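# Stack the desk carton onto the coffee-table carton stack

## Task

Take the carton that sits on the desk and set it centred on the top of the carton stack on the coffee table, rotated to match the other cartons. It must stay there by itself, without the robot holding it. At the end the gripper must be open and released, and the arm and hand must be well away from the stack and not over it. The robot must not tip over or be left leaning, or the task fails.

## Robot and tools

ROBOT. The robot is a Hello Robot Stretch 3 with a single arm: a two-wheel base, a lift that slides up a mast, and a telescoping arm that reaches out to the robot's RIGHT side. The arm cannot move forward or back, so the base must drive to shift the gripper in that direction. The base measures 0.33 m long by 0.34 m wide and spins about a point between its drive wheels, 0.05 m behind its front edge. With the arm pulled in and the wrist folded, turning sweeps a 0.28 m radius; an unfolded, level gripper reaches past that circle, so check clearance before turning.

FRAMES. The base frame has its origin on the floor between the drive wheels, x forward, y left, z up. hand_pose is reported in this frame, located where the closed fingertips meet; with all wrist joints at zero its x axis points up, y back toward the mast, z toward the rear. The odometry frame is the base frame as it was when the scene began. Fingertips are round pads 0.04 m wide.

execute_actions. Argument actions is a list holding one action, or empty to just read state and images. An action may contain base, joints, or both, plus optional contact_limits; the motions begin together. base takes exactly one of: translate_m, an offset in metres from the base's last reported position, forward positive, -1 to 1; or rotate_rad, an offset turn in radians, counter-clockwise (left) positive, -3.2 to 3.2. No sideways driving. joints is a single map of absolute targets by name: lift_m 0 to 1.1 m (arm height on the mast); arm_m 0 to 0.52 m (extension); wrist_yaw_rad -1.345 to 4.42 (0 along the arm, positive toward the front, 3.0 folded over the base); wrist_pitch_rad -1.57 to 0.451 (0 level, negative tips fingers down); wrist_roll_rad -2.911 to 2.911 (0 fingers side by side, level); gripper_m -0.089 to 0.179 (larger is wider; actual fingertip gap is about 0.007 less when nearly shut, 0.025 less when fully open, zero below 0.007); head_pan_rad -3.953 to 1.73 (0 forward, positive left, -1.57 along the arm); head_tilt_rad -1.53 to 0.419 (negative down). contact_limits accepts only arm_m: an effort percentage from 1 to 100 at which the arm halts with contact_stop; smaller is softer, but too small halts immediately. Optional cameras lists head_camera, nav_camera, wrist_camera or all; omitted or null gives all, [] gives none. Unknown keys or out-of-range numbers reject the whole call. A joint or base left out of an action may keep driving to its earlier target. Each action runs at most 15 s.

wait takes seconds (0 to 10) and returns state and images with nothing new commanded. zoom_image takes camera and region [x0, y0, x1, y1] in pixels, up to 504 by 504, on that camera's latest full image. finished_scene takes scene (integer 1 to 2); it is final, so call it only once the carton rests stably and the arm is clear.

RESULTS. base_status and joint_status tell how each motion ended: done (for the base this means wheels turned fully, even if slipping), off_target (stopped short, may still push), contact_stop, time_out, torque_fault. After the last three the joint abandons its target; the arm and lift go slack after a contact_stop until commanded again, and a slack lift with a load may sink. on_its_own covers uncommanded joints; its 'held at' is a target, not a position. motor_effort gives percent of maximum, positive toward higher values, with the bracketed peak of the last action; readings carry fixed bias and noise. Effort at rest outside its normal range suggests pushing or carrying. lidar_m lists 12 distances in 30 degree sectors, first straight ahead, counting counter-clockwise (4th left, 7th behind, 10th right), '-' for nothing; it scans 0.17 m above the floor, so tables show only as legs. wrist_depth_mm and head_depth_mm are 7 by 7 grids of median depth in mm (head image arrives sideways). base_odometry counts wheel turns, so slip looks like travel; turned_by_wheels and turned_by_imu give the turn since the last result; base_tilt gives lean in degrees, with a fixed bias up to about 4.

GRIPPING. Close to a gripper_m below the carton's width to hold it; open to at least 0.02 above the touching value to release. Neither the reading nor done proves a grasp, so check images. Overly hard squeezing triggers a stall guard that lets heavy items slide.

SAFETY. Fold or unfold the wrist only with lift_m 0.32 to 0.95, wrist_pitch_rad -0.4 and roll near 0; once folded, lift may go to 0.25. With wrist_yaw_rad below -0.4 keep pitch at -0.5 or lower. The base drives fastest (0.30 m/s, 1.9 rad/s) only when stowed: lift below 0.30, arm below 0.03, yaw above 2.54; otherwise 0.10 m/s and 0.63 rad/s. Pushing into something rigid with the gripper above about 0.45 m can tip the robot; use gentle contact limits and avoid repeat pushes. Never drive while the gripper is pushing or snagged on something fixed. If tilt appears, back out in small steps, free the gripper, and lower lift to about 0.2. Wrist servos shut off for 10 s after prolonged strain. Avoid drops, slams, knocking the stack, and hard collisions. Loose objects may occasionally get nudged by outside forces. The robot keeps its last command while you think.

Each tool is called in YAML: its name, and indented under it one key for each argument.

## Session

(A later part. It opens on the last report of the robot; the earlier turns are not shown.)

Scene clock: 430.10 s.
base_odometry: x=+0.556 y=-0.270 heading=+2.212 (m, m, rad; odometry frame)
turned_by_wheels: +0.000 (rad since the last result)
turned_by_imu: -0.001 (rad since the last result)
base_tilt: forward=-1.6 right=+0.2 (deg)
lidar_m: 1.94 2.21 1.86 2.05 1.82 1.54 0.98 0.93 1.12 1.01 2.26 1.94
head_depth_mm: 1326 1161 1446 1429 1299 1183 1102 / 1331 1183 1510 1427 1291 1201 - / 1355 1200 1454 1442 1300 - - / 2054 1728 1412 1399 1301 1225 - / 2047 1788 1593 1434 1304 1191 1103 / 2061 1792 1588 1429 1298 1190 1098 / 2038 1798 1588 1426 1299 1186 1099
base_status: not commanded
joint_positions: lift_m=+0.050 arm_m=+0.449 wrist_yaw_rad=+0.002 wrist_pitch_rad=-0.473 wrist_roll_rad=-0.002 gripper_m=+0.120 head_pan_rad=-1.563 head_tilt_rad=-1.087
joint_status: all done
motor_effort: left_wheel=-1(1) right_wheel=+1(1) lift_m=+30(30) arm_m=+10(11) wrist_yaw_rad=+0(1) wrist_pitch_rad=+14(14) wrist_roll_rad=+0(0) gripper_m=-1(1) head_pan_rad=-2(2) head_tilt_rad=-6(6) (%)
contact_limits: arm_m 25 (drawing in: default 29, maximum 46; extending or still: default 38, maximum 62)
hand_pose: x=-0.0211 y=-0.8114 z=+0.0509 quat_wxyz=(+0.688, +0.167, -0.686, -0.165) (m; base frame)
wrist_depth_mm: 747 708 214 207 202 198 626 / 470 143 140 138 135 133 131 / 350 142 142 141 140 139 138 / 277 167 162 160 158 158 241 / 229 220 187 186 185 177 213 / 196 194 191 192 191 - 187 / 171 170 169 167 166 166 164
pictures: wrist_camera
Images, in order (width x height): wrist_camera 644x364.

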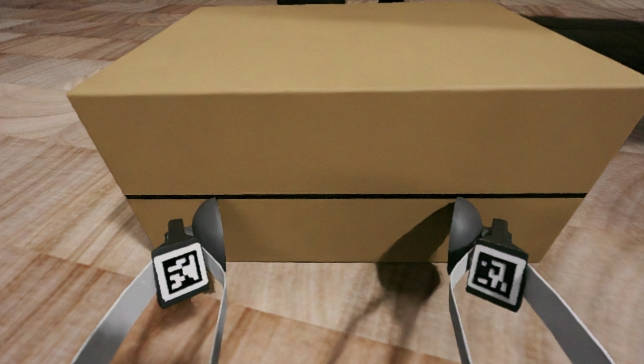

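Lower contact now. Press and lift.

execute_actions:
  actions:
    - {"joints":{"arm_m":0.462,"lift_m":0.11},"contact_limits":{"arm_m":30}}
  cameras: []

execute_actions:
  actions:
    - {"joints":{"arm_m":0.455,"lift_m":0.16}}
  cameras: ["wrist_camera","nav_camera"]

Scene clock: 431.83 s.
base_odometry: x=+0.556 y=-0.270 heading=+2.212 (m, m, rad; odometry frame)
turned_by_wheels: +0.000 (rad since the last result)
turned_by_imu: +0.000 (rad since the last result)
base_tilt: forward=-1.7 right=+0.2 (deg)
lidar_m: 1.94 2.21 1.86 2.05 1.83 1.54 0.98 0.92 1.12 1.49 2.27 1.94
head_depth_mm: 1331 1157 1454 1433 1306 1193 1105 / 1327 1180 1509 1420 1307 1205 - / 1363 1200 1446 1421 1295 1226 - / 2038 1736 1414 1418 1297 1214 - / 2053 1793 1591 1436 1297 1196 1101 / 2055 1806 1596 1433 1304 1186 1094 / 2062 1802 1595 1434 1295 1188 1092
base_status: not commanded
joint_positions: lift_m=+0.110 arm_m=+0.461 wrist_yaw_rad=+0.002 wrist_pitch_rad=-0.585 wrist_roll_rad=-0.002 gripper_m=+0.120 head_pan_rad=-1.563 head_tilt_rad=-1.087
joint_status: all done
on_its_own: wrist_pitch_rad is at rest, and its effort (+81) is outside its rest range (-20 to +32)
motor_effort: left_wheel=-1(1) right_wheel=+1(1) lift_m=+50(52) arm_m=+13(15) wrist_yaw_rad=-1(1) wrist_pitch_rad=+81(81) wrist_roll_rad=+0(1) gripper_m=-1(1) head_pan_rad=-3(2) head_tilt_rad=-5(6) (%)
contact_limits: arm_m 30 (drawing in: default 29, maximum 46; extending or still: default 38, maximum 62)
hand_pose: x=-0.0212 y=-0.8063 z=+0.0867 quat_wxyz=(+0.678, +0.205, -0.676, -0.203) (m; base frame)
wrist_depth_mm: 606 596 249 241 233 261 540 / 456 152 149 145 143 140 138 / 365 144 142 142 141 140 139 / 308 166 161 160 159 157 272 / 267 257 184 184 183 176 246 / 233 232 223 222 220 220 222 / 207 205 204 203 202 201 198
pictures: none
No camera images: the call's "cameras" was empty. Leave "cameras" out to get every camera's image.

Scene clock: 433.13 s.
base_odometry: x=+0.556 y=-0.270 heading=+2.212 (m, m, rad; odometry frame)
turned_by_wheels: +0.000 (rad since the last result)
turned_by_imu: +0.000 (rad since the last result)
base_tilt: forward=-1.7 right=+0.1 (deg)
lidar_m: 1.94 2.21 1.86 2.05 1.83 1.55 0.98 0.93 1.13 0.83 2.26 1.94
head_depth_mm: 1328 1165 1458 1425 1298 1185 1108 / 1325 1186 1510 1432 1293 1204 - / 1361 1204 1464 1401 1296 - - / 2057 1729 1394 1403 1302 1214 - / 2057 1792 1572 1430 1303 1194 1095 / 2047 1805 1593 1429 1303 1183 1094 / 2066 1792 1592 1430 1303 1195 1101
base_status: not commanded
joint_positions: lift_m=+0.160 arm_m=+0.455 wrist_yaw_rad=+0.002 wrist_pitch_rad=-0.569 wrist_roll_rad=-0.002 gripper_m=+0.120 head_pan_rad=-1.563 head_tilt_rad=-1.087
joint_status: all done
on_its_own: wrist_pitch_rad is at rest, and its effort (+71) is outside its rest range (-20 to +32)
motor_effort: left_wheel=-1(1) right_wheel=+1(1) lift_m=+46(52) arm_m=+4(13) wrist_yaw_rad=-1(1) wrist_pitch_rad=+71(81) wrist_roll_rad=+1(1) gripper_m=-1(2) head_pan_rad=-3(3) head_tilt_rad=-5(6) (%)
hand_pose: x=-0.0212 y=-0.8024 z=+0.1400 quat_wxyz=(+0.680, +0.200, -0.677, -0.198) (m; base frame)
wrist_depth_mm: 775 774 760 296 327 318 313 / 580 572 266 220 188 166 272 / 471 162 159 158 156 155 159 / 390 172 169 167 166 165 344 / 334 315 179 178 177 173 307 / 290 285 273 271 268 267 276 / 257 255 254 253 251 249 247
pictures: nav_camera (sideways: a quarter turn counterclockwise sets it upright), wrist_camera
Images, in order (width x height): nav_camera 672x504, wrist_camera 644x364.

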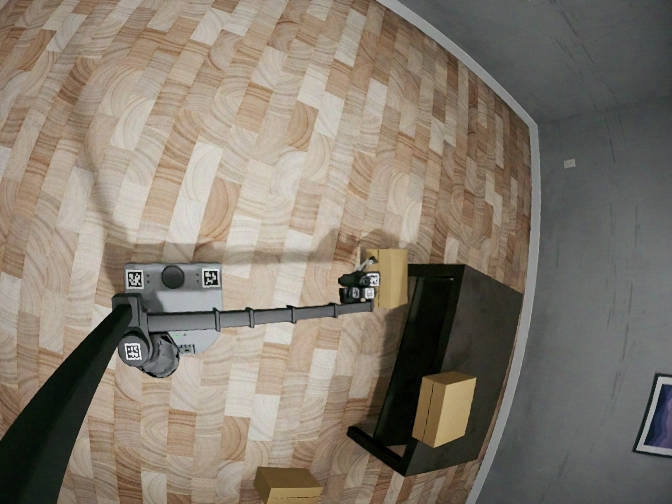

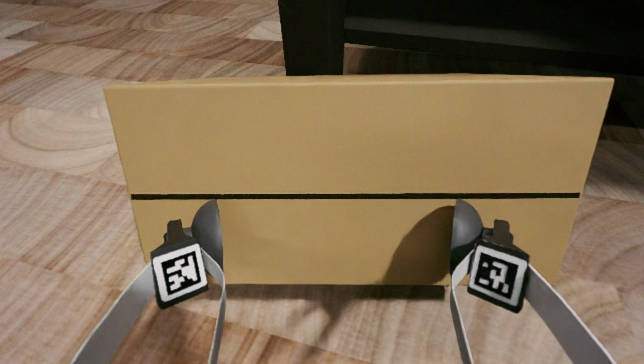

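execute_actions:
  actions:
    - {"joints":{"arm_m":0.47,"lift_m":0.19},"contact_limits":{"arm_m":35}}
  cameras: ["wrist_camera","head_camera"]

Scene clock: 434.83 s.
base_odometry: x=+0.556 y=-0.270 heading=+2.212 (m, m, rad; odometry frame)
turned_by_wheels: +0.000 (rad since the last result)
turned_by_imu: +0.000 (rad since the last result)
base_tilt: forward=-1.6 right=-0.1 (deg)
lidar_m: 1.94 2.20 1.86 2.05 1.82 1.54 0.98 0.92 1.11 0.83 2.26 1.94
head_depth_mm: 1333 1164 1470 1436 1299 1191 1109 / 1330 1178 1508 1439 1290 1210 - / 1364 1210 1451 1404 1305 - - / 2039 1745 1376 1413 1296 1222 - / 2066 1785 1589 1438 1293 1191 1095 / 2046 1801 1589 1433 1304 1187 1095 / 2049 1791 1595 1431 1300 1186 1092
base_status: not commanded
joint_positions: lift_m=+0.190 arm_m=+0.469 wrist_yaw_rad=+0.002 wrist_pitch_rad=-0.551 wrist_roll_rad=-0.002 gripper_m=+0.120 head_pan_rad=-1.563 head_tilt_rad=-1.087
joint_status: all done
on_its_own: arm_m is at rest, and its effort (+16) is outside its rest range (-14 to +14); wrist_pitch_rad is at rest, and its effort (+60) is outside its rest range (-20 to +32)
motor_effort: left_wheel=-2(1) right_wheel=+1(2) lift_m=+44(48) arm_m=+16(20) wrist_yaw_rad=-1(1) wrist_pitch_rad=+60(86) wrist_roll_rad=+0(0) gripper_m=-2(2) head_pan_rad=-3(3) head_tilt_rad=-6(5) (%)
contact_limits: arm_m 35 (drawing in: default 29, maximum 46; extending or still: default 38, maximum 62)
hand_pose: x=-0.0212 y=-0.8195 z=+0.1739 quat_wxyz=(+0.682, +0.193, -0.679, -0.192) (m; base frame)
wrist_depth_mm: 939 919 892 294 436 430 419 / 692 665 668 308 332 322 315 / 541 172 170 168 167 166 464 / 445 176 174 173 171 170 404 / 376 353 178 176 175 173 346 / 328 326 245 181 180 179 312 / 289 289 287 284 284 281 279
pictures: head_camera (sideways: a quarter turn clockwise sets it upright), wrist_camera
Images, in order (width x height): head_camera 896x504, wrist_camera 644x364.

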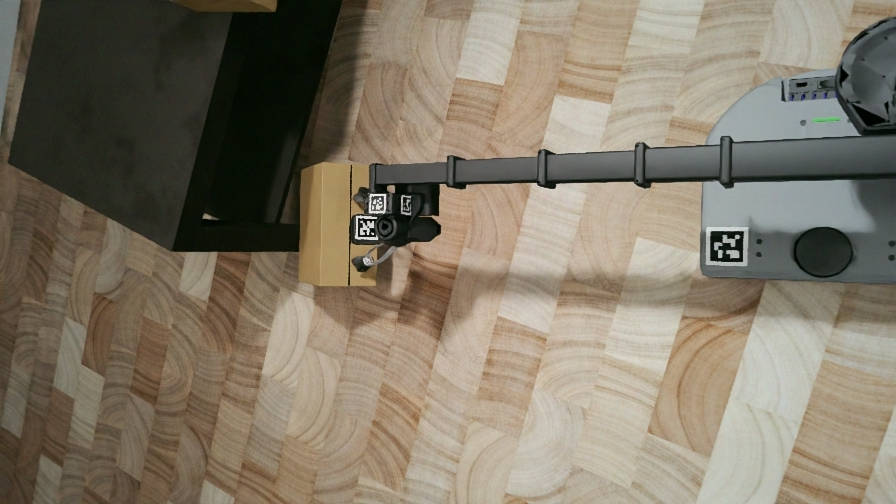

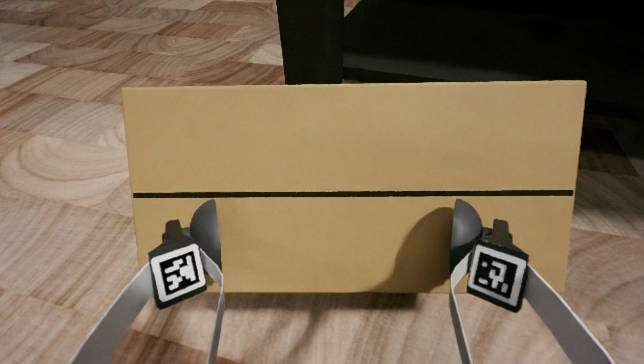

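Good, sticking. Continue.

execute_actions:
  actions:
    - {"joints":{"arm_m":0.495,"lift_m":0.22},"contact_limits":{"arm_m":35}}
  cameras: ["wrist_camera","head_camera"]

Scene clock: 436.73 s.
base_odometry: x=+0.556 y=-0.270 heading=+2.212 (m, m, rad; odometry frame)
turned_by_wheels: +0.000 (rad since the last result)
turned_by_imu: +0.000 (rad since the last result)
base_tilt: forward=-1.7 right=+0.0 (deg)
lidar_m: 1.94 2.21 1.86 2.05 1.82 1.55 0.97 0.93 1.11 0.90 2.26 1.94
head_depth_mm: 1334 1166 1479 1424 1296 1185 1110 / 1329 1186 1510 1426 1295 1199 - / 1356 1228 1457 1408 1301 - - / 2043 1691 1414 1431 1294 1220 - / 2037 1782 1594 1427 1296 1195 1092 / 2060 1780 1593 1430 1296 1191 1101 / 2066 1797 1599 1431 1296 1188 1097
base_status: not commanded
joint_positions: lift_m=+0.220 arm_m=+0.495 wrist_yaw_rad=+0.002 wrist_pitch_rad=-0.470 wrist_roll_rad=-0.002 gripper_m=+0.120 head_pan_rad=-1.563 head_tilt_rad=-1.087
joint_status: all done
motor_effort: left_wheel=-1(2) right_wheel=+1(1) lift_m=+47(48) arm_m=+5(22) wrist_yaw_rad=-1(2) wrist_pitch_rad=+12(73) wrist_roll_rad=+0(0) gripper_m=+0(2) head_pan_rad=-3(3) head_tilt_rad=-6(6) (%)
contact_limits: arm_m 35 (drawing in: default 29, maximum 46; extending or still: default 38, maximum 62)
hand_pose: x=-0.0212 y=-0.8571 z=+0.2208 quat_wxyz=(+0.689, +0.166, -0.687, -0.164) (m; base frame)
wrist_depth_mm: - - - 269 - - - / 944 933 900 299 495 483 481 / 695 688 670 313 371 367 361 / 545 544 255 252 251 321 314 / 453 454 241 236 230 426 432 / 389 386 297 283 270 - 370 / 340 333 333 323 318 328 324
pictures: head_camera (sideways: a quarter turn clockwise sets it upright), wrist_camera
Images, in order (width x height): head_camera 896x504, wrist_camera 644x364.

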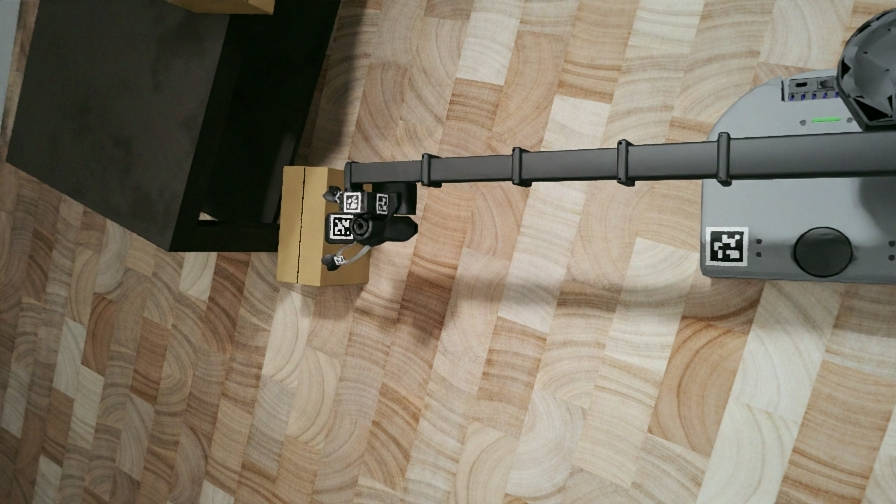

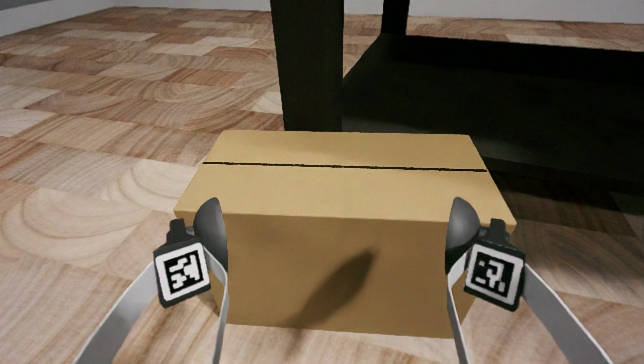

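execute_actions:
  actions:
    - {"joints":{"arm_m":0.38,"gripper_m":0.03}}
  cameras: []

execute_actions:
  actions:
    - {"joints":{"wrist_pitch_rad":-0.2,"lift_m":0.07},"base":{"translate_m":-0.16}}
  cameras: ["head_camera"]

Scene clock: 439.87 s.
base_odometry: x=+0.556 y=-0.270 heading=+2.212 (m, m, rad; odometry frame)
turned_by_wheels: +0.000 (rad since the last result)
turned_by_imu: -0.001 (rad since the last result)
base_tilt: forward=-1.7 right=+0.0 (deg)
lidar_m: 1.93 2.21 1.86 2.04 1.83 1.54 0.98 0.93 1.11 0.90 2.26 1.94
head_depth_mm: 1333 1164 1473 1421 1296 1188 1109 / 1323 1182 1524 1413 1307 1212 - / 1355 1225 1464 1425 1302 - - / 2076 1693 1416 1415 1297 1221 - / 2071 1791 1591 1440 1295 1186 1094 / 2053 1790 1591 1428 1296 1184 1089 / 2057 1801 1595 1423 1303 1181 1094
base_status: not commanded
joint_positions: lift_m=+0.220 arm_m=+0.380 wrist_yaw_rad=+0.002 wrist_pitch_rad=-0.470 wrist_roll_rad=-0.002 gripper_m=+0.030 head_pan_rad=-1.563 head_tilt_rad=-1.087
joint_status: all done
motor_effort: left_wheel=+0(0) right_wheel=+1(1) lift_m=+47(47) arm_m=-6(8) wrist_yaw_rad=-1(2) wrist_pitch_rad=+12(12) wrist_roll_rad=+0(0) gripper_m=+0(98) head_pan_rad=-3(3) head_tilt_rad=-6(6) (%)
hand_pose: x=-0.0212 y=-0.7430 z=+0.2209 quat_wxyz=(+0.689, +0.165, -0.687, -0.164) (m; base frame)
wrist_depth_mm: - - - 387 739 - - / 945 922 922 403 497 487 478 / 686 704 359 324 317 594 401 / 549 540 381 350 340 519 517 / 454 452 431 405 413 436 432 / 390 384 382 366 367 374 370 / 339 338 333 329 330 327 326
pictures: none
No camera images: the call's "cameras" was empty. Leave "cameras" out to get every camera's image.

Scene clock: 442.57 s.
base_odometry: x=+0.652 y=-0.398 heading=+2.211 (m, m, rad; odometry frame)
turned_by_wheels: +0.000 (rad since the last result)
turned_by_imu: -0.001 (rad since the last result)
base_tilt: forward=-1.4 right=+0.0 (deg)
lidar_m: 2.09 2.39 1.94 2.01 1.72 1.40 1.67 0.77 0.97 0.89 0.94 2.09
head_depth_mm: 1330 1007 1405 1431 1299 1186 1099 / 1332 1139 1454 1434 1288 1206 - / 1325 1183 1522 1452 1298 1223 - / 1340 1209 1479 1431 1305 1221 - / 2059 1352 1414 1427 1303 1194 1095 / 2054 1796 1581 1429 1301 1190 1098 / 2062 1785 1582 1439 1290 1191 1102
base_status: done
joint_positions: lift_m=+0.070 arm_m=+0.380 wrist_yaw_rad=+0.002 wrist_pitch_rad=-0.223 wrist_roll_rad=-0.002 gripper_m=+0.030 head_pan_rad=-1.563 head_tilt_rad=-1.087
joint_status: all done
motor_effort: left_wheel=+0(4) right_wheel=+1(4) lift_m=+30(42) arm_m=-6(6) wrist_yaw_rad=-1(1) wrist_pitch_rad=+14(14) wrist_roll_rad=+0(0) gripper_m=+0(0) head_pan_rad=-3(3) head_tilt_rad=-6(6) (%)
hand_pose: x=-0.0211 y=-0.7700 z=+0.1289 quat_wxyz=(+0.704, +0.079, -0.702, -0.078) (m; base frame)
wrist_depth_mm: - - - - - - - / - 343 328 529 520 510 483 / 292 281 275 379 695 619 613 / 461 306 295 449 503 490 489 / 366 333 321 374 383 372 365 / 305 302 300 288 285 295 291 / 251 251 248 248 246 245 244
pictures: head_camera (sideways: a quarter turn clockwise sets it upright)
Images, in order (width x height): head_camera 896x504.

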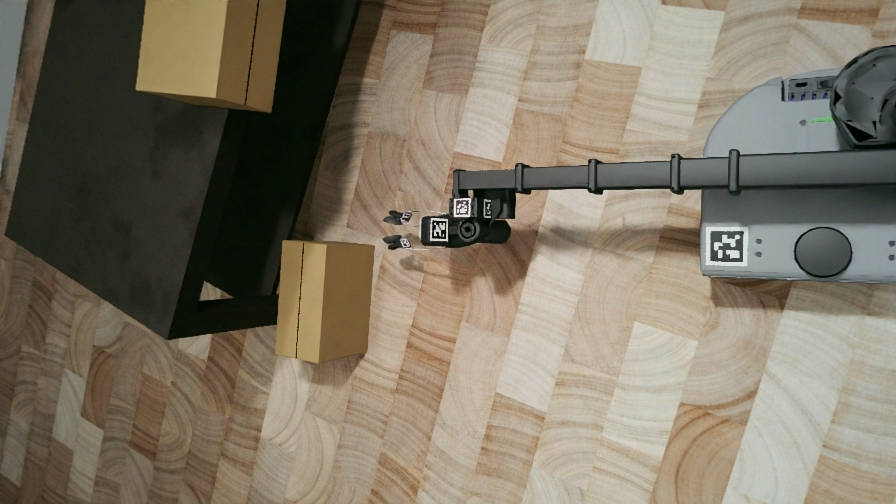

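execute_actions:
  actions:
    - {"base":{"translate_m":-0.035},"joints":{"lift_m":0.05}}
  cameras: []

execute_actions:
  actions:
    - {"joints":{"arm_m":0.48}}
  cameras: ["head_camera"]

execute_actions:
  actions:
    - {"base":{"translate_m":0.33}}
  cameras: ["head_camera"]

Scene clock: 446.23 s.
base_odometry: x=+0.673 y=-0.426 heading=+2.211 (m, m, rad; odometry frame)
turned_by_wheels: +0.000 (rad since the last result)
turned_by_imu: -0.001 (rad since the last result)
base_tilt: forward=-1.7 right=+0.2 (deg)
lidar_m: 2.13 2.43 1.96 2.02 1.71 1.37 1.63 0.74 0.95 0.89 0.94 2.13
head_depth_mm: 1334 992 1402 1434 1300 1192 1094 / 1326 1025 1456 1428 1294 1195 - / 1334 1186 1506 1444 1291 - - / 1331 1206 1476 1430 1293 1213 - / 2041 1241 1405 1424 1298 1196 1099 / 2062 1799 1563 1424 1298 1193 1100 / 2025 1795 1591 1432 1295 1199 1093
base_status: done
joint_positions: lift_m=+0.050 arm_m=+0.380 wrist_yaw_rad=+0.002 wrist_pitch_rad=-0.222 wrist_roll_rad=-0.002 gripper_m=+0.030 head_pan_rad=-1.563 head_tilt_rad=-1.087
joint_status: all done
motor_effort: left_wheel=+0(5) right_wheel=+1(3) lift_m=+30(31) arm_m=-6(6) wrist_yaw_rad=-2(1) wrist_pitch_rad=+13(14) wrist_roll_rad=+0(0) gripper_m=-1(0) head_pan_rad=-3(3) head_tilt_rad=-5(6) (%)
hand_pose: x=-0.0211 y=-0.7700 z=+0.1090 quat_wxyz=(+0.704, +0.079, -0.702, -0.078) (m; base frame)
wrist_depth_mm: - 374 - - - - - / 269 262 260 516 380 367 353 / 286 279 274 702 693 681 612 / 312 302 297 463 455 453 446 / 333 325 316 345 347 332 331 / 277 275 273 261 257 267 266 / 229 227 226 224 224 221 222
pictures: none
No camera images: the call's "cameras" was empty. Leave "cameras" out to get every camera's image.

Scene clock: 448.20 s.
base_odometry: x=+0.673 y=-0.426 heading=+2.211 (m, m, rad; odometry frame)
turned_by_wheels: +0.000 (rad since the last result)
turned_by_imu: +0.000 (rad since the last result)
base_tilt: forward=-1.6 right=+0.1 (deg)
lidar_m: 2.12 2.43 1.96 2.02 1.72 1.37 1.63 0.74 0.95 0.90 0.94 2.13
head_depth_mm: 1331 994 1405 1423 1305 1186 1091 / 1336 1026 1456 1426 1293 1205 - / 1327 1194 1532 1433 1305 - - / 1328 1206 1473 1405 1297 1219 - / 2063 1238 1415 1434 1297 1186 1094 / 2074 1788 1575 1425 1304 1190 1089 / 2053 1783 1590 1423 1302 1187 1097
base_status: not commanded
joint_positions: lift_m=+0.050 arm_m=+0.480 wrist_yaw_rad=+0.002 wrist_pitch_rad=-0.222 wrist_roll_rad=-0.002 gripper_m=+0.030 head_pan_rad=-1.563 head_tilt_rad=-1.087
joint_status: all done
motor_effort: left_wheel=+0(0) right_wheel=+1(1) lift_m=+30(30) arm_m=+5(5) wrist_yaw_rad=-1(1) wrist_pitch_rad=+13(13) wrist_roll_rad=+0(1) gripper_m=+0(0) head_pan_rad=-2(3) head_tilt_rad=-6(6) (%)
hand_pose: x=-0.0211 y=-0.8692 z=+0.1090 quat_wxyz=(+0.704, +0.079, -0.702, -0.078) (m; base frame)
wrist_depth_mm: - 296 - - - - - / 209 169 221 394 377 361 350 / 176 172 198 641 579 562 215 / 192 188 199 462 457 455 449 / 210 203 203 340 345 335 332 / 231 224 221 261 259 268 265 / 229 229 226 225 223 222 220
pictures: head_camera (sideways: a quarter turn clockwise sets it upright)
Images, in order (width x height): head_camera 896x504.

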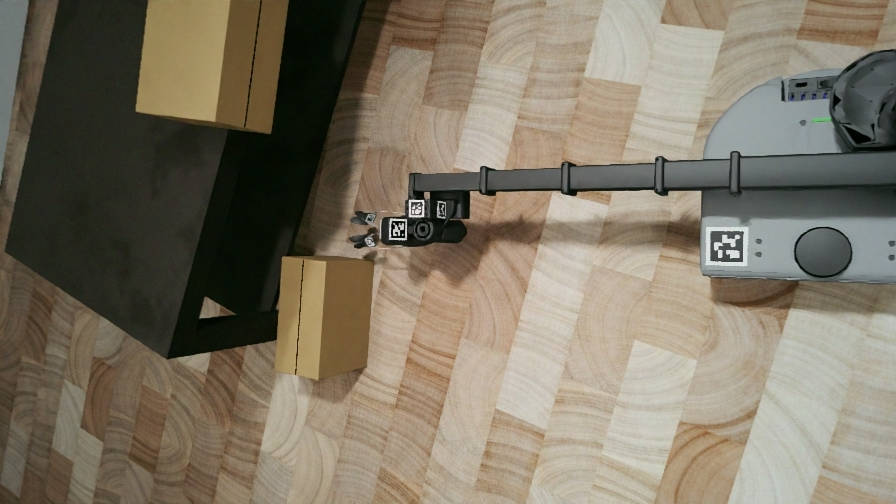

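Scene clock: 452.60 s.
base_odometry: x=+0.475 y=-0.161 heading=+2.211 (m, m, rad; odometry frame)
turned_by_wheels: +0.000 (rad since the last result)
turned_by_imu: -0.001 (rad since the last result)
base_tilt: forward=-1.7 right=+0.1 (deg)
lidar_m: 1.81 2.06 1.81 2.07 1.92 1.67 1.05 1.06 0.93 0.91 2.11 1.80
head_depth_mm: 1329 1182 1514 1437 1290 1180 1094 / 1327 1212 1484 1432 1296 1205 - / 2062 1697 1409 1435 1320 - - / 2044 1814 1600 1402 1301 1220 - / 2043 1786 1592 1430 1292 1186 1099 / 2050 1799 1592 1432 1303 1193 1091 / 2038 1793 1585 1433 1299 1190 1092
base_status: done
joint_positions: lift_m=+0.050 arm_m=+0.480 wrist_yaw_rad=+0.002 wrist_pitch_rad=-0.222 wrist_roll_rad=-0.002 gripper_m=+0.030 head_pan_rad=-1.563 head_tilt_rad=-1.087
joint_status: not commanded
motor_effort: left_wheel=-1(2) right_wheel=+1(6) lift_m=+30(30) arm_m=+4(5) wrist_yaw_rad=-1(1) wrist_pitch_rad=+13(13) wrist_roll_rad=+0(0) gripper_m=+0(0) head_pan_rad=-3(3) head_tilt_rad=-5(6) (%)
hand_pose: x=-0.0211 y=-0.8692 z=+0.1090 quat_wxyz=(+0.704, +0.079, -0.702, -0.078) (m; base frame)
wrist_depth_mm: - - - - - - - / - - - - 173 169 165 / 762 745 728 718 180 176 172 / 480 470 459 459 194 190 184 / 352 349 346 340 208 204 199 / 277 274 273 262 236 222 217 / 228 227 225 224 223 221 220
pictures: head_camera (sideways: a quarter turn clockwise sets it upright)
Images, in order (width x height): head_camera 896x504.

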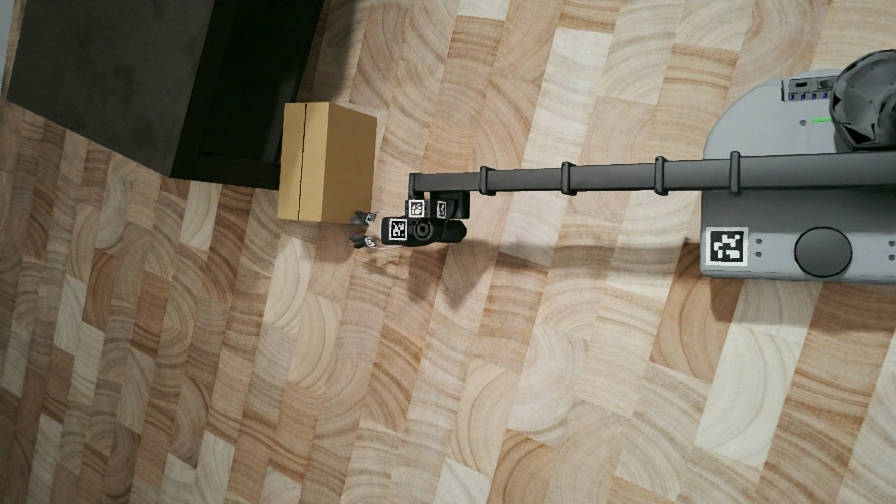

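execute_actions:
  actions:
    - {"joints":{"arm_m":0.1},"base":{"rotate_rad":0.5}}
  cameras: []

execute_actions:
  actions:
    - {"base":{"translate_m":-0.42}}
  cameras: []

execute_actions:
  actions:
    - {"base":{"rotate_rad":-0.5}}
  cameras: ["head_camera"]

Scene clock: 458.13 s.
base_odometry: x=+0.475 y=-0.161 heading=+2.711 (m, m, rad; odometry frame)
turned_by_wheels: +0.500 (rad since the last result)
turned_by_imu: +0.494 (rad since the last result)
base_tilt: forward=-1.6 right=+0.1 (deg)
lidar_m: 2.03 1.81 2.10 2.07 1.67 1.10 1.05 0.93 0.91 2.14 1.81 1.81
head_depth_mm: 2036 1789 1597 1422 1300 1185 1096 / 2055 1796 1591 1432 1295 1196 - / 2033 1786 1599 1438 1287 - - / 2052 1777 1593 1422 1323 1198 - / 2036 1790 1586 1432 1291 1194 1098 / 2027 1808 1603 1432 1302 1185 1098 / 1930 1802 1605 1439 1301 1192 1102
base_status: done
joint_positions: lift_m=+0.050 arm_m=+0.100 wrist_yaw_rad=+0.002 wrist_pitch_rad=-0.222 wrist_roll_rad=-0.002 gripper_m=+0.030 head_pan_rad=-1.563 head_tilt_rad=-1.087
joint_status: all done
motor_effort: left_wheel=-1(8) right_wheel=+1(8) lift_m=+30(30) arm_m=-6(7) wrist_yaw_rad=-1(1) wrist_pitch_rad=+13(13) wrist_roll_rad=+0(0) gripper_m=+0(0) head_pan_rad=-4(3) head_tilt_rad=-6(6) (%)
hand_pose: x=-0.0211 y=-0.4900 z=+0.1091 quat_wxyz=(+0.704, +0.079, -0.702, -0.078) (m; base frame)
wrist_depth_mm: - - - - - - - / - - - - - - - / 751 747 728 720 701 684 676 / 483 476 468 462 461 452 450 / 354 353 348 344 348 337 335 / 278 277 276 262 261 270 268 / 230 229 226 225 225 225 223
pictures: none
No camera images: the call's "cameras" was empty. Leave "cameras" out to get every camera's image.

Scene clock: 463.43 s.
base_odometry: x=+0.857 y=-0.337 heading=+2.711 (m, m, rad; odometry frame)
turned_by_wheels: +0.000 (rad since the last result)
turned_by_imu: -0.003 (rad since the last result)
base_tilt: forward=-1.6 right=+0.0 (deg)
lidar_m: 2.37 2.14 2.22 1.85 1.65 0.65 0.70 0.77 0.70 0.72 2.12 2.11
head_depth_mm: 2046 1165 1070 1368 1300 1189 1094 / 2036 1794 1302 1377 1303 1203 - / 2069 1802 1593 1383 1298 - - / 2038 1785 1592 1441 1315 1212 - / 2060 1793 1582 1432 1302 1192 1102 / 2054 1798 1608 1428 1303 1191 1097 / 2080 1785 1598 1432 1302 1178 1094
base_status: done
joint_positions: lift_m=+0.050 arm_m=+0.100 wrist_yaw_rad=+0.002 wrist_pitch_rad=-0.222 wrist_roll_rad=-0.002 gripper_m=+0.030 head_pan_rad=-1.563 head_tilt_rad=-1.087
joint_status: not commanded
motor_effort: left_wheel=-1(7) right_wheel=+2(1) lift_m=+30(30) arm_m=-6(6) wrist_yaw_rad=-1(1) wrist_pitch_rad=+13(13) wrist_roll_rad=+0(0) gripper_m=+0(0) head_pan_rad=-3(3) head_tilt_rad=-6(6) (%)
hand_pose: x=-0.0211 y=-0.4900 z=+0.1091 quat_wxyz=(+0.704, +0.079, -0.702, -0.078) (m; base frame)
wrist_depth_mm: - - - - - - - / - - - - 364 313 358 / 770 740 731 647 384 331 619 / 482 474 470 460 403 349 447 / 355 352 348 345 349 338 335 / 278 277 276 263 261 270 267 / 230 229 226 227 224 222 222
pictures: none
No camera images: the call's "cameras" was empty. Leave "cameras" out to get every camera's image.

Scene clock: 465.17 s.
base_odometry: x=+0.857 y=-0.337 heading=+2.211 (m, m, rad; odometry frame)
turned_by_wheels: -0.500 (rad since the last result)
turned_by_imu: -0.496 (rad since the last result)
base_tilt: forward=-1.8 right=+0.1 (deg)
lidar_m: 2.11 2.41 2.15 2.21 1.87 1.44 0.65 0.71 0.77 0.70 0.73 2.11
head_depth_mm: 1972 1160 902 1370 1293 1185 1093 / 2025 1157 908 1382 1299 1203 - / 2054 1161 1085 1415 1301 - - / 2055 1163 1339 1403 1321 1208 - / 2054 1170 1307 1373 1295 1185 1093 / 2058 1794 1558 1386 1302 1195 1094 / 2074 1798 1583 1434 1300 1188 1105
base_status: done
joint_positions: lift_m=+0.050 arm_m=+0.100 wrist_yaw_rad=+0.002 wrist_pitch_rad=-0.222 wrist_roll_rad=-0.002 gripper_m=+0.030 head_pan_rad=-1.563 head_tilt_rad=-1.087
joint_status: not commanded
motor_effort: left_wheel=+4(10) right_wheel=-3(6) lift_m=+30(30) arm_m=-6(6) wrist_yaw_rad=+0(1) wrist_pitch_rad=+13(13) wrist_roll_rad=+0(1) gripper_m=+0(0) head_pan_rad=-3(3) head_tilt_rad=-6(5) (%)
hand_pose: x=-0.0211 y=-0.4900 z=+0.1091 quat_wxyz=(+0.704, +0.079, -0.702, -0.078) (m; base frame)
wrist_depth_mm: - 452 - - - - - / 347 337 357 545 505 477 366 / 373 360 363 732 695 683 673 / 427 391 386 464 458 458 448 / 354 350 348 345 349 340 335 / 278 277 276 262 261 269 267 / 230 229 228 226 225 224 222
pictures: head_camera (sideways: a quarter turn clockwise sets it upright)
Images, in order (width x height): head_camera 896x504.

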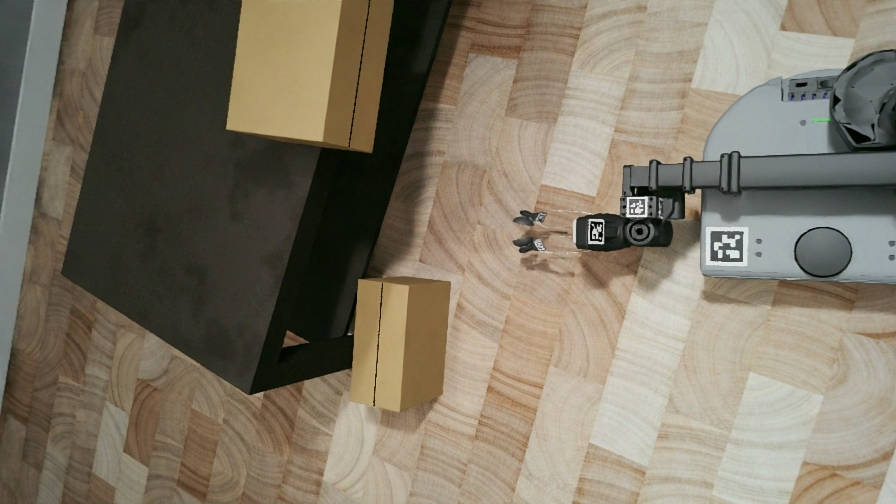

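execute_actions:
  actions:
    - {"joints":{"arm_m":0.35}}
  cameras: ["head_camera"]

execute_actions:
  actions:
    - {"base":{"translate_m":0.33}}
  cameras: ["head_camera"]

Scene clock: 468.90 s.
base_odometry: x=+0.857 y=-0.337 heading=+2.211 (m, m, rad; odometry frame)
turned_by_wheels: +0.000 (rad since the last result)
turned_by_imu: -0.001 (rad since the last result)
base_tilt: forward=-1.5 right=+0.1 (deg)
lidar_m: 2.11 2.42 2.15 2.22 1.87 1.44 0.65 0.71 0.77 0.70 0.73 2.12
head_depth_mm: 1974 1168 903 1372 1301 1189 1098 / 2003 1161 909 1381 1294 1202 - / 2040 1162 1087 1428 1303 - - / 2039 1163 1347 1426 1300 1218 - / 2049 1161 1310 1374 1298 1193 1098 / 2047 1785 1565 1380 1299 1191 1098 / 2025 1787 1585 1431 1297 1188 1101
base_status: not commanded
joint_positions: lift_m=+0.050 arm_m=+0.350 wrist_yaw_rad=+0.002 wrist_pitch_rad=-0.222 wrist_roll_rad=-0.002 gripper_m=+0.030 head_pan_rad=-1.563 head_tilt_rad=-1.087
joint_status: all done
motor_effort: left_wheel=+4(4) right_wheel=-3(3) lift_m=+30(30) arm_m=+5(6) wrist_yaw_rad=-1(1) wrist_pitch_rad=+13(13) wrist_roll_rad=+0(0) gripper_m=+0(0) head_pan_rad=-4(2) head_tilt_rad=-6(6) (%)
hand_pose: x=-0.0211 y=-0.7392 z=+0.1091 quat_wxyz=(+0.704, +0.079, -0.702, -0.078) (m; base frame)
wrist_depth_mm: - - - - - - - / 183 188 414 395 379 367 355 / 125 164 234 204 185 173 170 / 126 165 466 467 457 422 397 / 126 166 326 343 349 336 334 / 130 167 245 260 260 267 266 / 140 167 225 225 224 223 221
pictures: head_camera (sideways: a quarter turn clockwise sets it upright)
Images, in order (width x height): head_camera 896x504.

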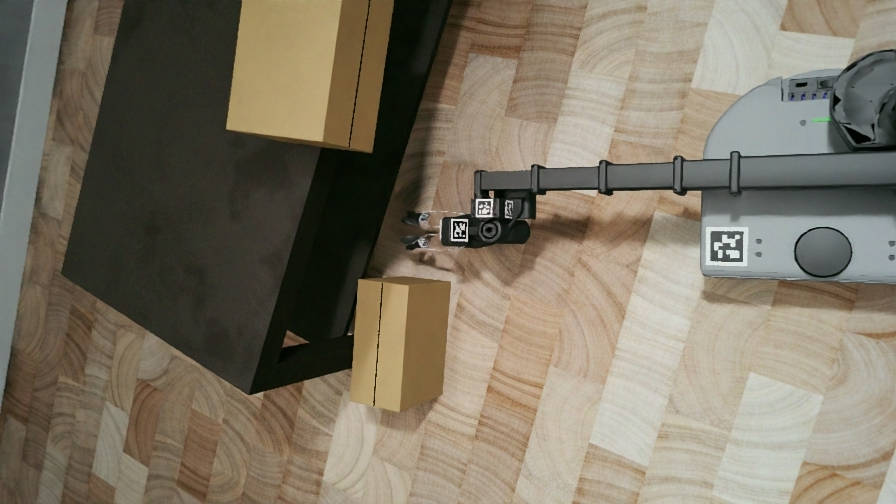

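Scene clock: 473.30 s.
base_odometry: x=+0.660 y=-0.072 heading=+2.211 (m, m, rad; odometry frame)
turned_by_wheels: +0.000 (rad since the last result)
turned_by_imu: +0.000 (rad since the last result)
base_tilt: forward=-1.6 right=+0.0 (deg)
lidar_m: 1.79 2.05 2.01 2.26 2.04 1.72 0.98 1.03 1.47 0.70 0.81 1.79
head_depth_mm: 2006 1161 1336 1412 1299 1187 1094 / 2051 1158 1354 1430 1301 1207 - / 2030 1754 1400 1454 1292 - - / 2064 1782 1605 1388 1299 1212 - / 2049 1794 1604 1410 1298 1185 1101 / 2058 1802 1590 1423 1291 1185 1095 / 2048 1793 1593 1429 1297 1190 1097
base_status: done
joint_positions: lift_m=+0.050 arm_m=+0.350 wrist_yaw_rad=+0.001 wrist_pitch_rad=-0.222 wrist_roll_rad=-0.002 gripper_m=+0.030 head_pan_rad=-1.563 head_tilt_rad=-1.087
joint_status: not commanded
motor_effort: left_wheel=+4(9) right_wheel=-3(3) lift_m=+30(30) arm_m=+5(5) wrist_yaw_rad=+0(2) wrist_pitch_rad=+13(13) wrist_roll_rad=+1(1) gripper_m=+1(0) head_pan_rad=-3(3) head_tilt_rad=-6(6) (%)
hand_pose: x=-0.0213 y=-0.7392 z=+0.1091 quat_wxyz=(+0.704, +0.079, -0.702, -0.078) (m; base frame)
wrist_depth_mm: - - - - 208 - - / 250 174 166 - 222 363 351 / 124 108 135 589 239 614 562 / 143 117 140 405 257 449 448 / 170 133 141 341 275 335 334 / 207 153 139 261 259 270 267 / 221 182 172 222 225 223 221
pictures: head_camera (sideways: a quarter turn clockwise sets it upright)
Images, in order (width x height): head_camera 896x504.

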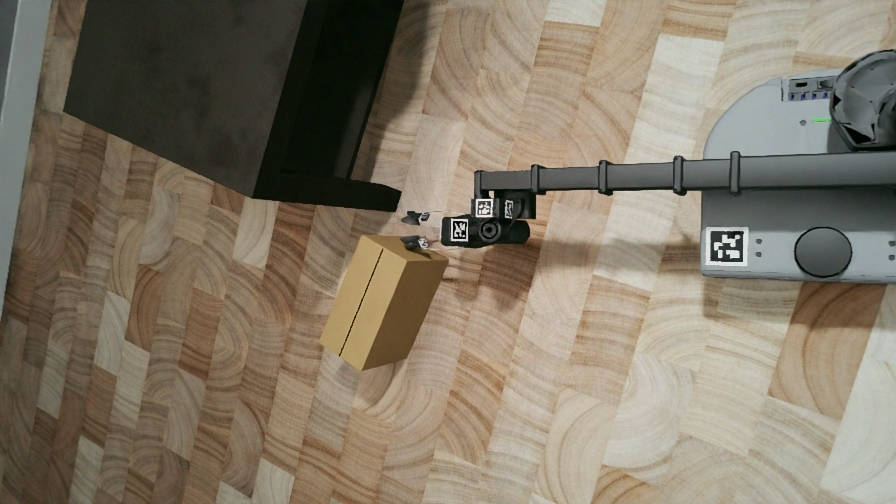

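execute_actions:
  actions:
    - {"joints":{"arm_m":0.1}}
  cameras: []

execute_actions:
  actions:
    - {"joints":{"lift_m":0.45},"base":{"rotate_rad":-0.7}}
  cameras: []

execute_actions:
  actions:
    - {"joints":{"wrist_pitch_rad":-1.57,"gripper_m":0.179},"base":{"translate_m":0.35}}
  cameras: []

execute_actions:
  actions:
    - {"joints":{"arm_m":0.45,"wrist_roll_rad":1.4},"base":{"rotate_rad":0.42}}
  cameras: ["head_camera","wrist_camera"]

Scene clock: 477.57 s.
base_odometry: x=+0.660 y=-0.072 heading=+2.211 (m, m, rad; odometry frame)
turned_by_wheels: +0.000 (rad since the last result)
turned_by_imu: -0.001 (rad since the last result)
base_tilt: forward=-1.5 right=+0.1 (deg)
lidar_m: 1.80 2.05 2.01 2.26 2.04 1.72 0.98 1.03 1.47 0.70 0.80 1.79
head_depth_mm: 1998 1164 1334 1416 1299 1193 1092 / 2083 1161 1355 1436 1299 1197 - / 2034 1756 1406 1432 1298 - - / 2039 1794 1590 1393 1312 1195 - / 2042 1798 1599 1419 1305 1187 1097 / 2071 1797 1597 1431 1309 1190 1093 / 2055 1792 1579 1436 1294 1193 1091
base_status: not commanded
joint_positions: lift_m=+0.050 arm_m=+0.100 wrist_yaw_rad=+0.001 wrist_pitch_rad=-0.222 wrist_roll_rad=-0.002 gripper_m=+0.030 head_pan_rad=-1.563 head_tilt_rad=-1.087
joint_status: all done
motor_effort: left_wheel=+3(3) right_wheel=-3(2) lift_m=+30(30) arm_m=-6(8) wrist_yaw_rad=+0(0) wrist_pitch_rad=+13(13) wrist_roll_rad=+0(0) gripper_m=+0(0) head_pan_rad=-4(3) head_tilt_rad=-5(6) (%)
hand_pose: x=-0.0213 y=-0.4900 z=+0.1091 quat_wxyz=(+0.704, +0.079, -0.702, -0.078) (m; base frame)
wrist_depth_mm: - - - - 843 - - / - 419 355 429 504 687 634 / 769 606 385 454 633 701 676 / 483 478 415 434 463 453 449 / 353 347 351 343 351 337 335 / 278 277 276 262 261 270 268 / 230 229 227 226 225 223 222
pictures: none
No camera images: the call's "cameras" was empty. Leave "cameras" out to get every camera's image.

Scene clock: 482.03 s.
base_odometry: x=+0.660 y=-0.072 heading=+1.511 (m, m, rad; odometry frame)
turned_by_wheels: -0.700 (rad since the last result)
turned_by_imu: -0.694 (rad since the last result)
base_tilt: forward=-1.5 right=+0.0 (deg)
lidar_m: 1.83 1.80 1.90 2.54 2.51 2.25 1.72 0.98 0.99 1.45 0.70 0.72
head_depth_mm: 2048 1773 1589 1434 1303 1192 1106 / 2056 1205 1512 1430 1314 1192 - / 1338 1026 1524 1444 1270 1212 - / 1329 1013 1450 1431 1273 1214 - / 1338 1144 1399 1436 1291 1179 1100 / 2034 1164 1358 1442 1303 1189 1097 / 2039 1172 1148 1394 1303 1189 1092
base_status: done
joint_positions: lift_m=+0.450 arm_m=+0.100 wrist_yaw_rad=+0.001 wrist_pitch_rad=-0.221 wrist_roll_rad=-0.002 gripper_m=+0.030 head_pan_rad=-1.563 head_tilt_rad=-1.087
joint_status: all done
motor_effort: left_wheel=+4(9) right_wheel=-3(7) lift_m=+47(49) arm_m=-6(6) wrist_yaw_rad=+0(2) wrist_pitch_rad=+13(13) wrist_roll_rad=+0(0) gripper_m=+0(0) head_pan_rad=-4(3) head_tilt_rad=-5(6) (%)
hand_pose: x=-0.0213 y=-0.4901 z=+0.5086 quat_wxyz=(+0.704, +0.079, -0.702, -0.078) (m; base frame)
wrist_depth_mm: - - - - - - - / - - - 416 480 - - / 573 565 509 437 592 - - / 429 470 928 - - - - / - 791 771 772 784 - - / 554 646 745 778 784 806 681 / 528 663 676 663 674 660 653
pictures: none
No camera images: the call's "cameras" was empty. Leave "cameras" out to get every camera's image.

Scene clock: 486.60 s.
base_odometry: x=+0.681 y=+0.277 heading=+1.512 (m, m, rad; odometry frame)
turned_by_wheels: +0.000 (rad since the last result)
turned_by_imu: +0.001 (rad since the last result)
base_tilt: forward=-1.6 right=-0.1 (deg)
lidar_m: 1.51 1.48 1.58 2.26 2.66 2.55 2.06 1.26 1.18 0.53 0.53 1.96
head_depth_mm: 1327 1019 1454 1429 1298 1182 1108 / 1329 1142 1417 1428 1313 1183 - / 1334 1160 1379 1422 - 1217 - / 2059 1158 1086 1426 1326 1206 - / 2056 1171 1120 1353 1284 1186 1099 / 2004 1744 1589 1434 1271 1192 1099 / 1951 1786 1602 1430 1295 1188 1098
base_status: done
joint_positions: lift_m=+0.450 arm_m=+0.100 wrist_yaw_rad=+0.001 wrist_pitch_rad=-1.564 wrist_roll_rad=-0.002 gripper_m=+0.179 head_pan_rad=-1.563 head_tilt_rad=-1.087
joint_status: all done
motor_effort: left_wheel=+4(10) right_wheel=-3(4) lift_m=+47(47) arm_m=-6(6) wrist_yaw_rad=-1(0) wrist_pitch_rad=-3(12) wrist_roll_rad=+0(0) gripper_m=+1(100) head_pan_rad=-2(4) head_tilt_rad=-6(6) (%)
hand_pose: x=-0.0216 y=-0.2230 z=+0.3320 quat_wxyz=(+0.502, +0.499, -0.501, -0.498) (m; base frame)
wrist_depth_mm: 453 446 446 445 443 436 435 / 466 465 464 458 452 454 446 / 483 477 483 474 469 467 467 / 501 494 492 485 491 480 479 / 520 514 518 - - 498 491 / 541 536 536 - - - 510 / 561 556 556 - - 537 537
pictures: none
No camera images: the call's "cameras" was empty. Leave "cameras" out to get every camera's image.

Scene clock: 490.40 s.
base_odometry: x=+0.681 y=+0.277 heading=+1.931 (m, m, rad; odometry frame)
turned_by_wheels: +0.420 (rad since the last result)
turned_by_imu: +0.415 (rad since the last result)
base_tilt: forward=-1.6 right=+0.0 (deg)
lidar_m: 1.48 1.53 2.02 2.15 2.72 2.34 1.26 1.18 0.71 0.53 0.58 1.55
head_depth_mm: 2007 1159 1062 1394 1304 1186 1105 / 2006 1161 1065 1411 1312 1198 - / 1993 1792 - 1389 1296 1221 - / 2005 1788 1603 1245 1295 1217 - / 2006 1788 1585 1416 1301 1186 1093 / 2003 1795 1592 1428 1298 1180 1099 / 2002 1790 1588 1427 1295 1179 1100
base_status: done
joint_positions: lift_m=+0.450 arm_m=+0.450 wrist_yaw_rad=+0.001 wrist_pitch_rad=-1.565 wrist_roll_rad=+1.397 gripper_m=+0.179 head_pan_rad=-1.563 head_tilt_rad=-1.087
joint_status: all done
motor_effort: left_wheel=-1(5) right_wheel=+1(5) lift_m=+47(47) arm_m=+5(5) wrist_yaw_rad=+0(0) wrist_pitch_rad=-3(3) wrist_roll_rad=+1(2) gripper_m=+1(1) head_pan_rad=-3(3) head_tilt_rad=-6(5) (%)
hand_pose: x=-0.0216 y=-0.5717 z=+0.3320 quat_wxyz=(+0.062, +0.061, -0.706, -0.703) (m; base frame)
wrist_depth_mm: 452 451 364 442 434 432 431 / 468 465 462 448 451 449 445 / 485 482 476 298 468 464 461 / 499 500 490 308 484 484 472 / 523 518 505 320 507 502 - / 543 537 340 337 527 520 - / 565 566 562 548 546 539 536
pictures: head_camera (sideways: a quarter turn clockwise sets it upright), wrist_camera
Images, in order (width x height): head_camera 896x504, wrist_camera 644x364.

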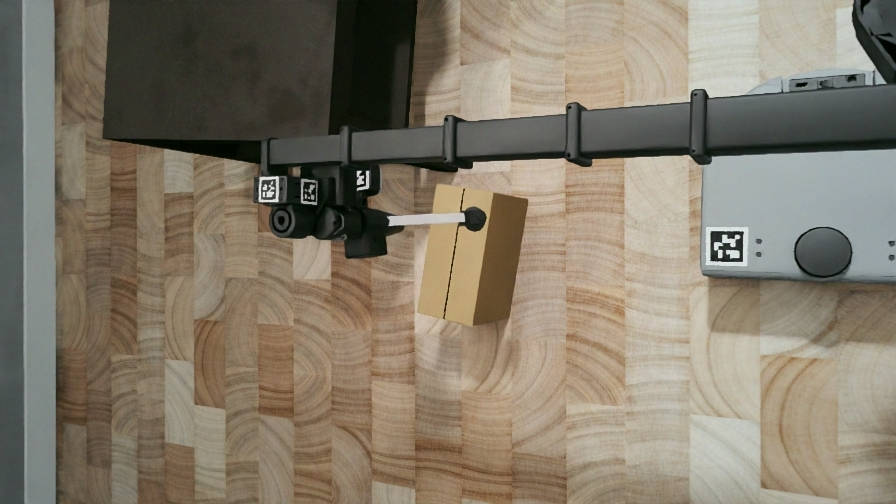

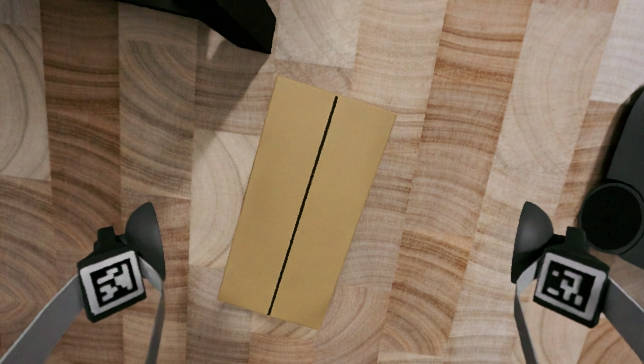

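execute_actions:
  actions:
    - {"joints":{"arm_m":0.48,"wrist_roll_rad":1.74,"lift_m":0.38},"base":{"translate_m":0.02}}
  cameras: ["wrist_camera"]

Scene clock: 492.60 s.
base_odometry: x=+0.673 y=+0.296 heading=+1.931 (m, m, rad; odometry frame)
turned_by_wheels: +0.000 (rad since the last result)
turned_by_imu: -0.001 (rad since the last result)
base_tilt: forward=-1.6 right=+0.0 (deg)
lidar_m: 1.46 1.50 1.99 2.15 2.72 2.37 1.27 1.20 0.71 0.53 2.14 1.53
head_depth_mm: 2003 1162 1067 1392 1301 1190 1104 / 1995 1181 1083 1400 1294 1199 - / 1995 1807 - 1236 1298 1214 - / 2001 1810 1621 1250 1300 1213 - / 2013 1795 1594 1411 1302 1184 1098 / 1993 1798 1582 1440 1308 1191 1101 / 1995 1791 1591 1420 1287 1189 1098
base_status: done
joint_positions: lift_m=+0.380 arm_m=+0.480 wrist_yaw_rad=+0.001 wrist_pitch_rad=-1.565 wrist_roll_rad=+1.736 gripper_m=+0.179 head_pan_rad=-1.563 head_tilt_rad=-1.087
joint_status: all done
motor_effort: left_wheel=-2(4) right_wheel=+2(6) lift_m=+30(42) arm_m=+5(7) wrist_yaw_rad=+0(0) wrist_pitch_rad=-3(3) wrist_roll_rad=+1(1) gripper_m=+0(0) head_pan_rad=-3(3) head_tilt_rad=-5(6) (%)
hand_pose: x=-0.0215 y=-0.6017 z=+0.2626 quat_wxyz=(-0.058, -0.058, -0.707, -0.703) (m; base frame)
wrist_depth_mm: 248 247 333 377 379 372 371 / 403 399 396 222 222 384 379 / 416 408 408 229 231 395 393 / 434 427 422 239 240 413 409 / 446 444 440 247 248 430 424 / 468 465 457 255 257 446 436 / 487 482 483 268 457 466 458
pictures: wrist_camera
Images, in order (width x height): wrist_camera 644x364.

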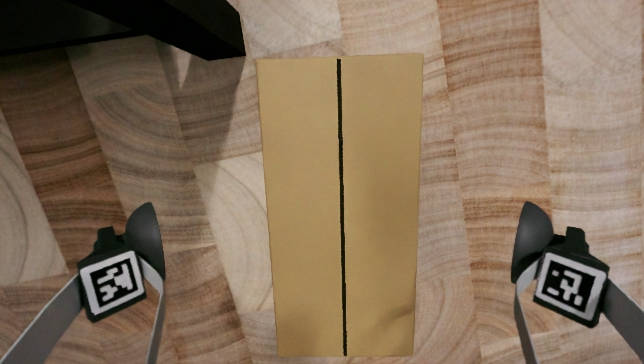

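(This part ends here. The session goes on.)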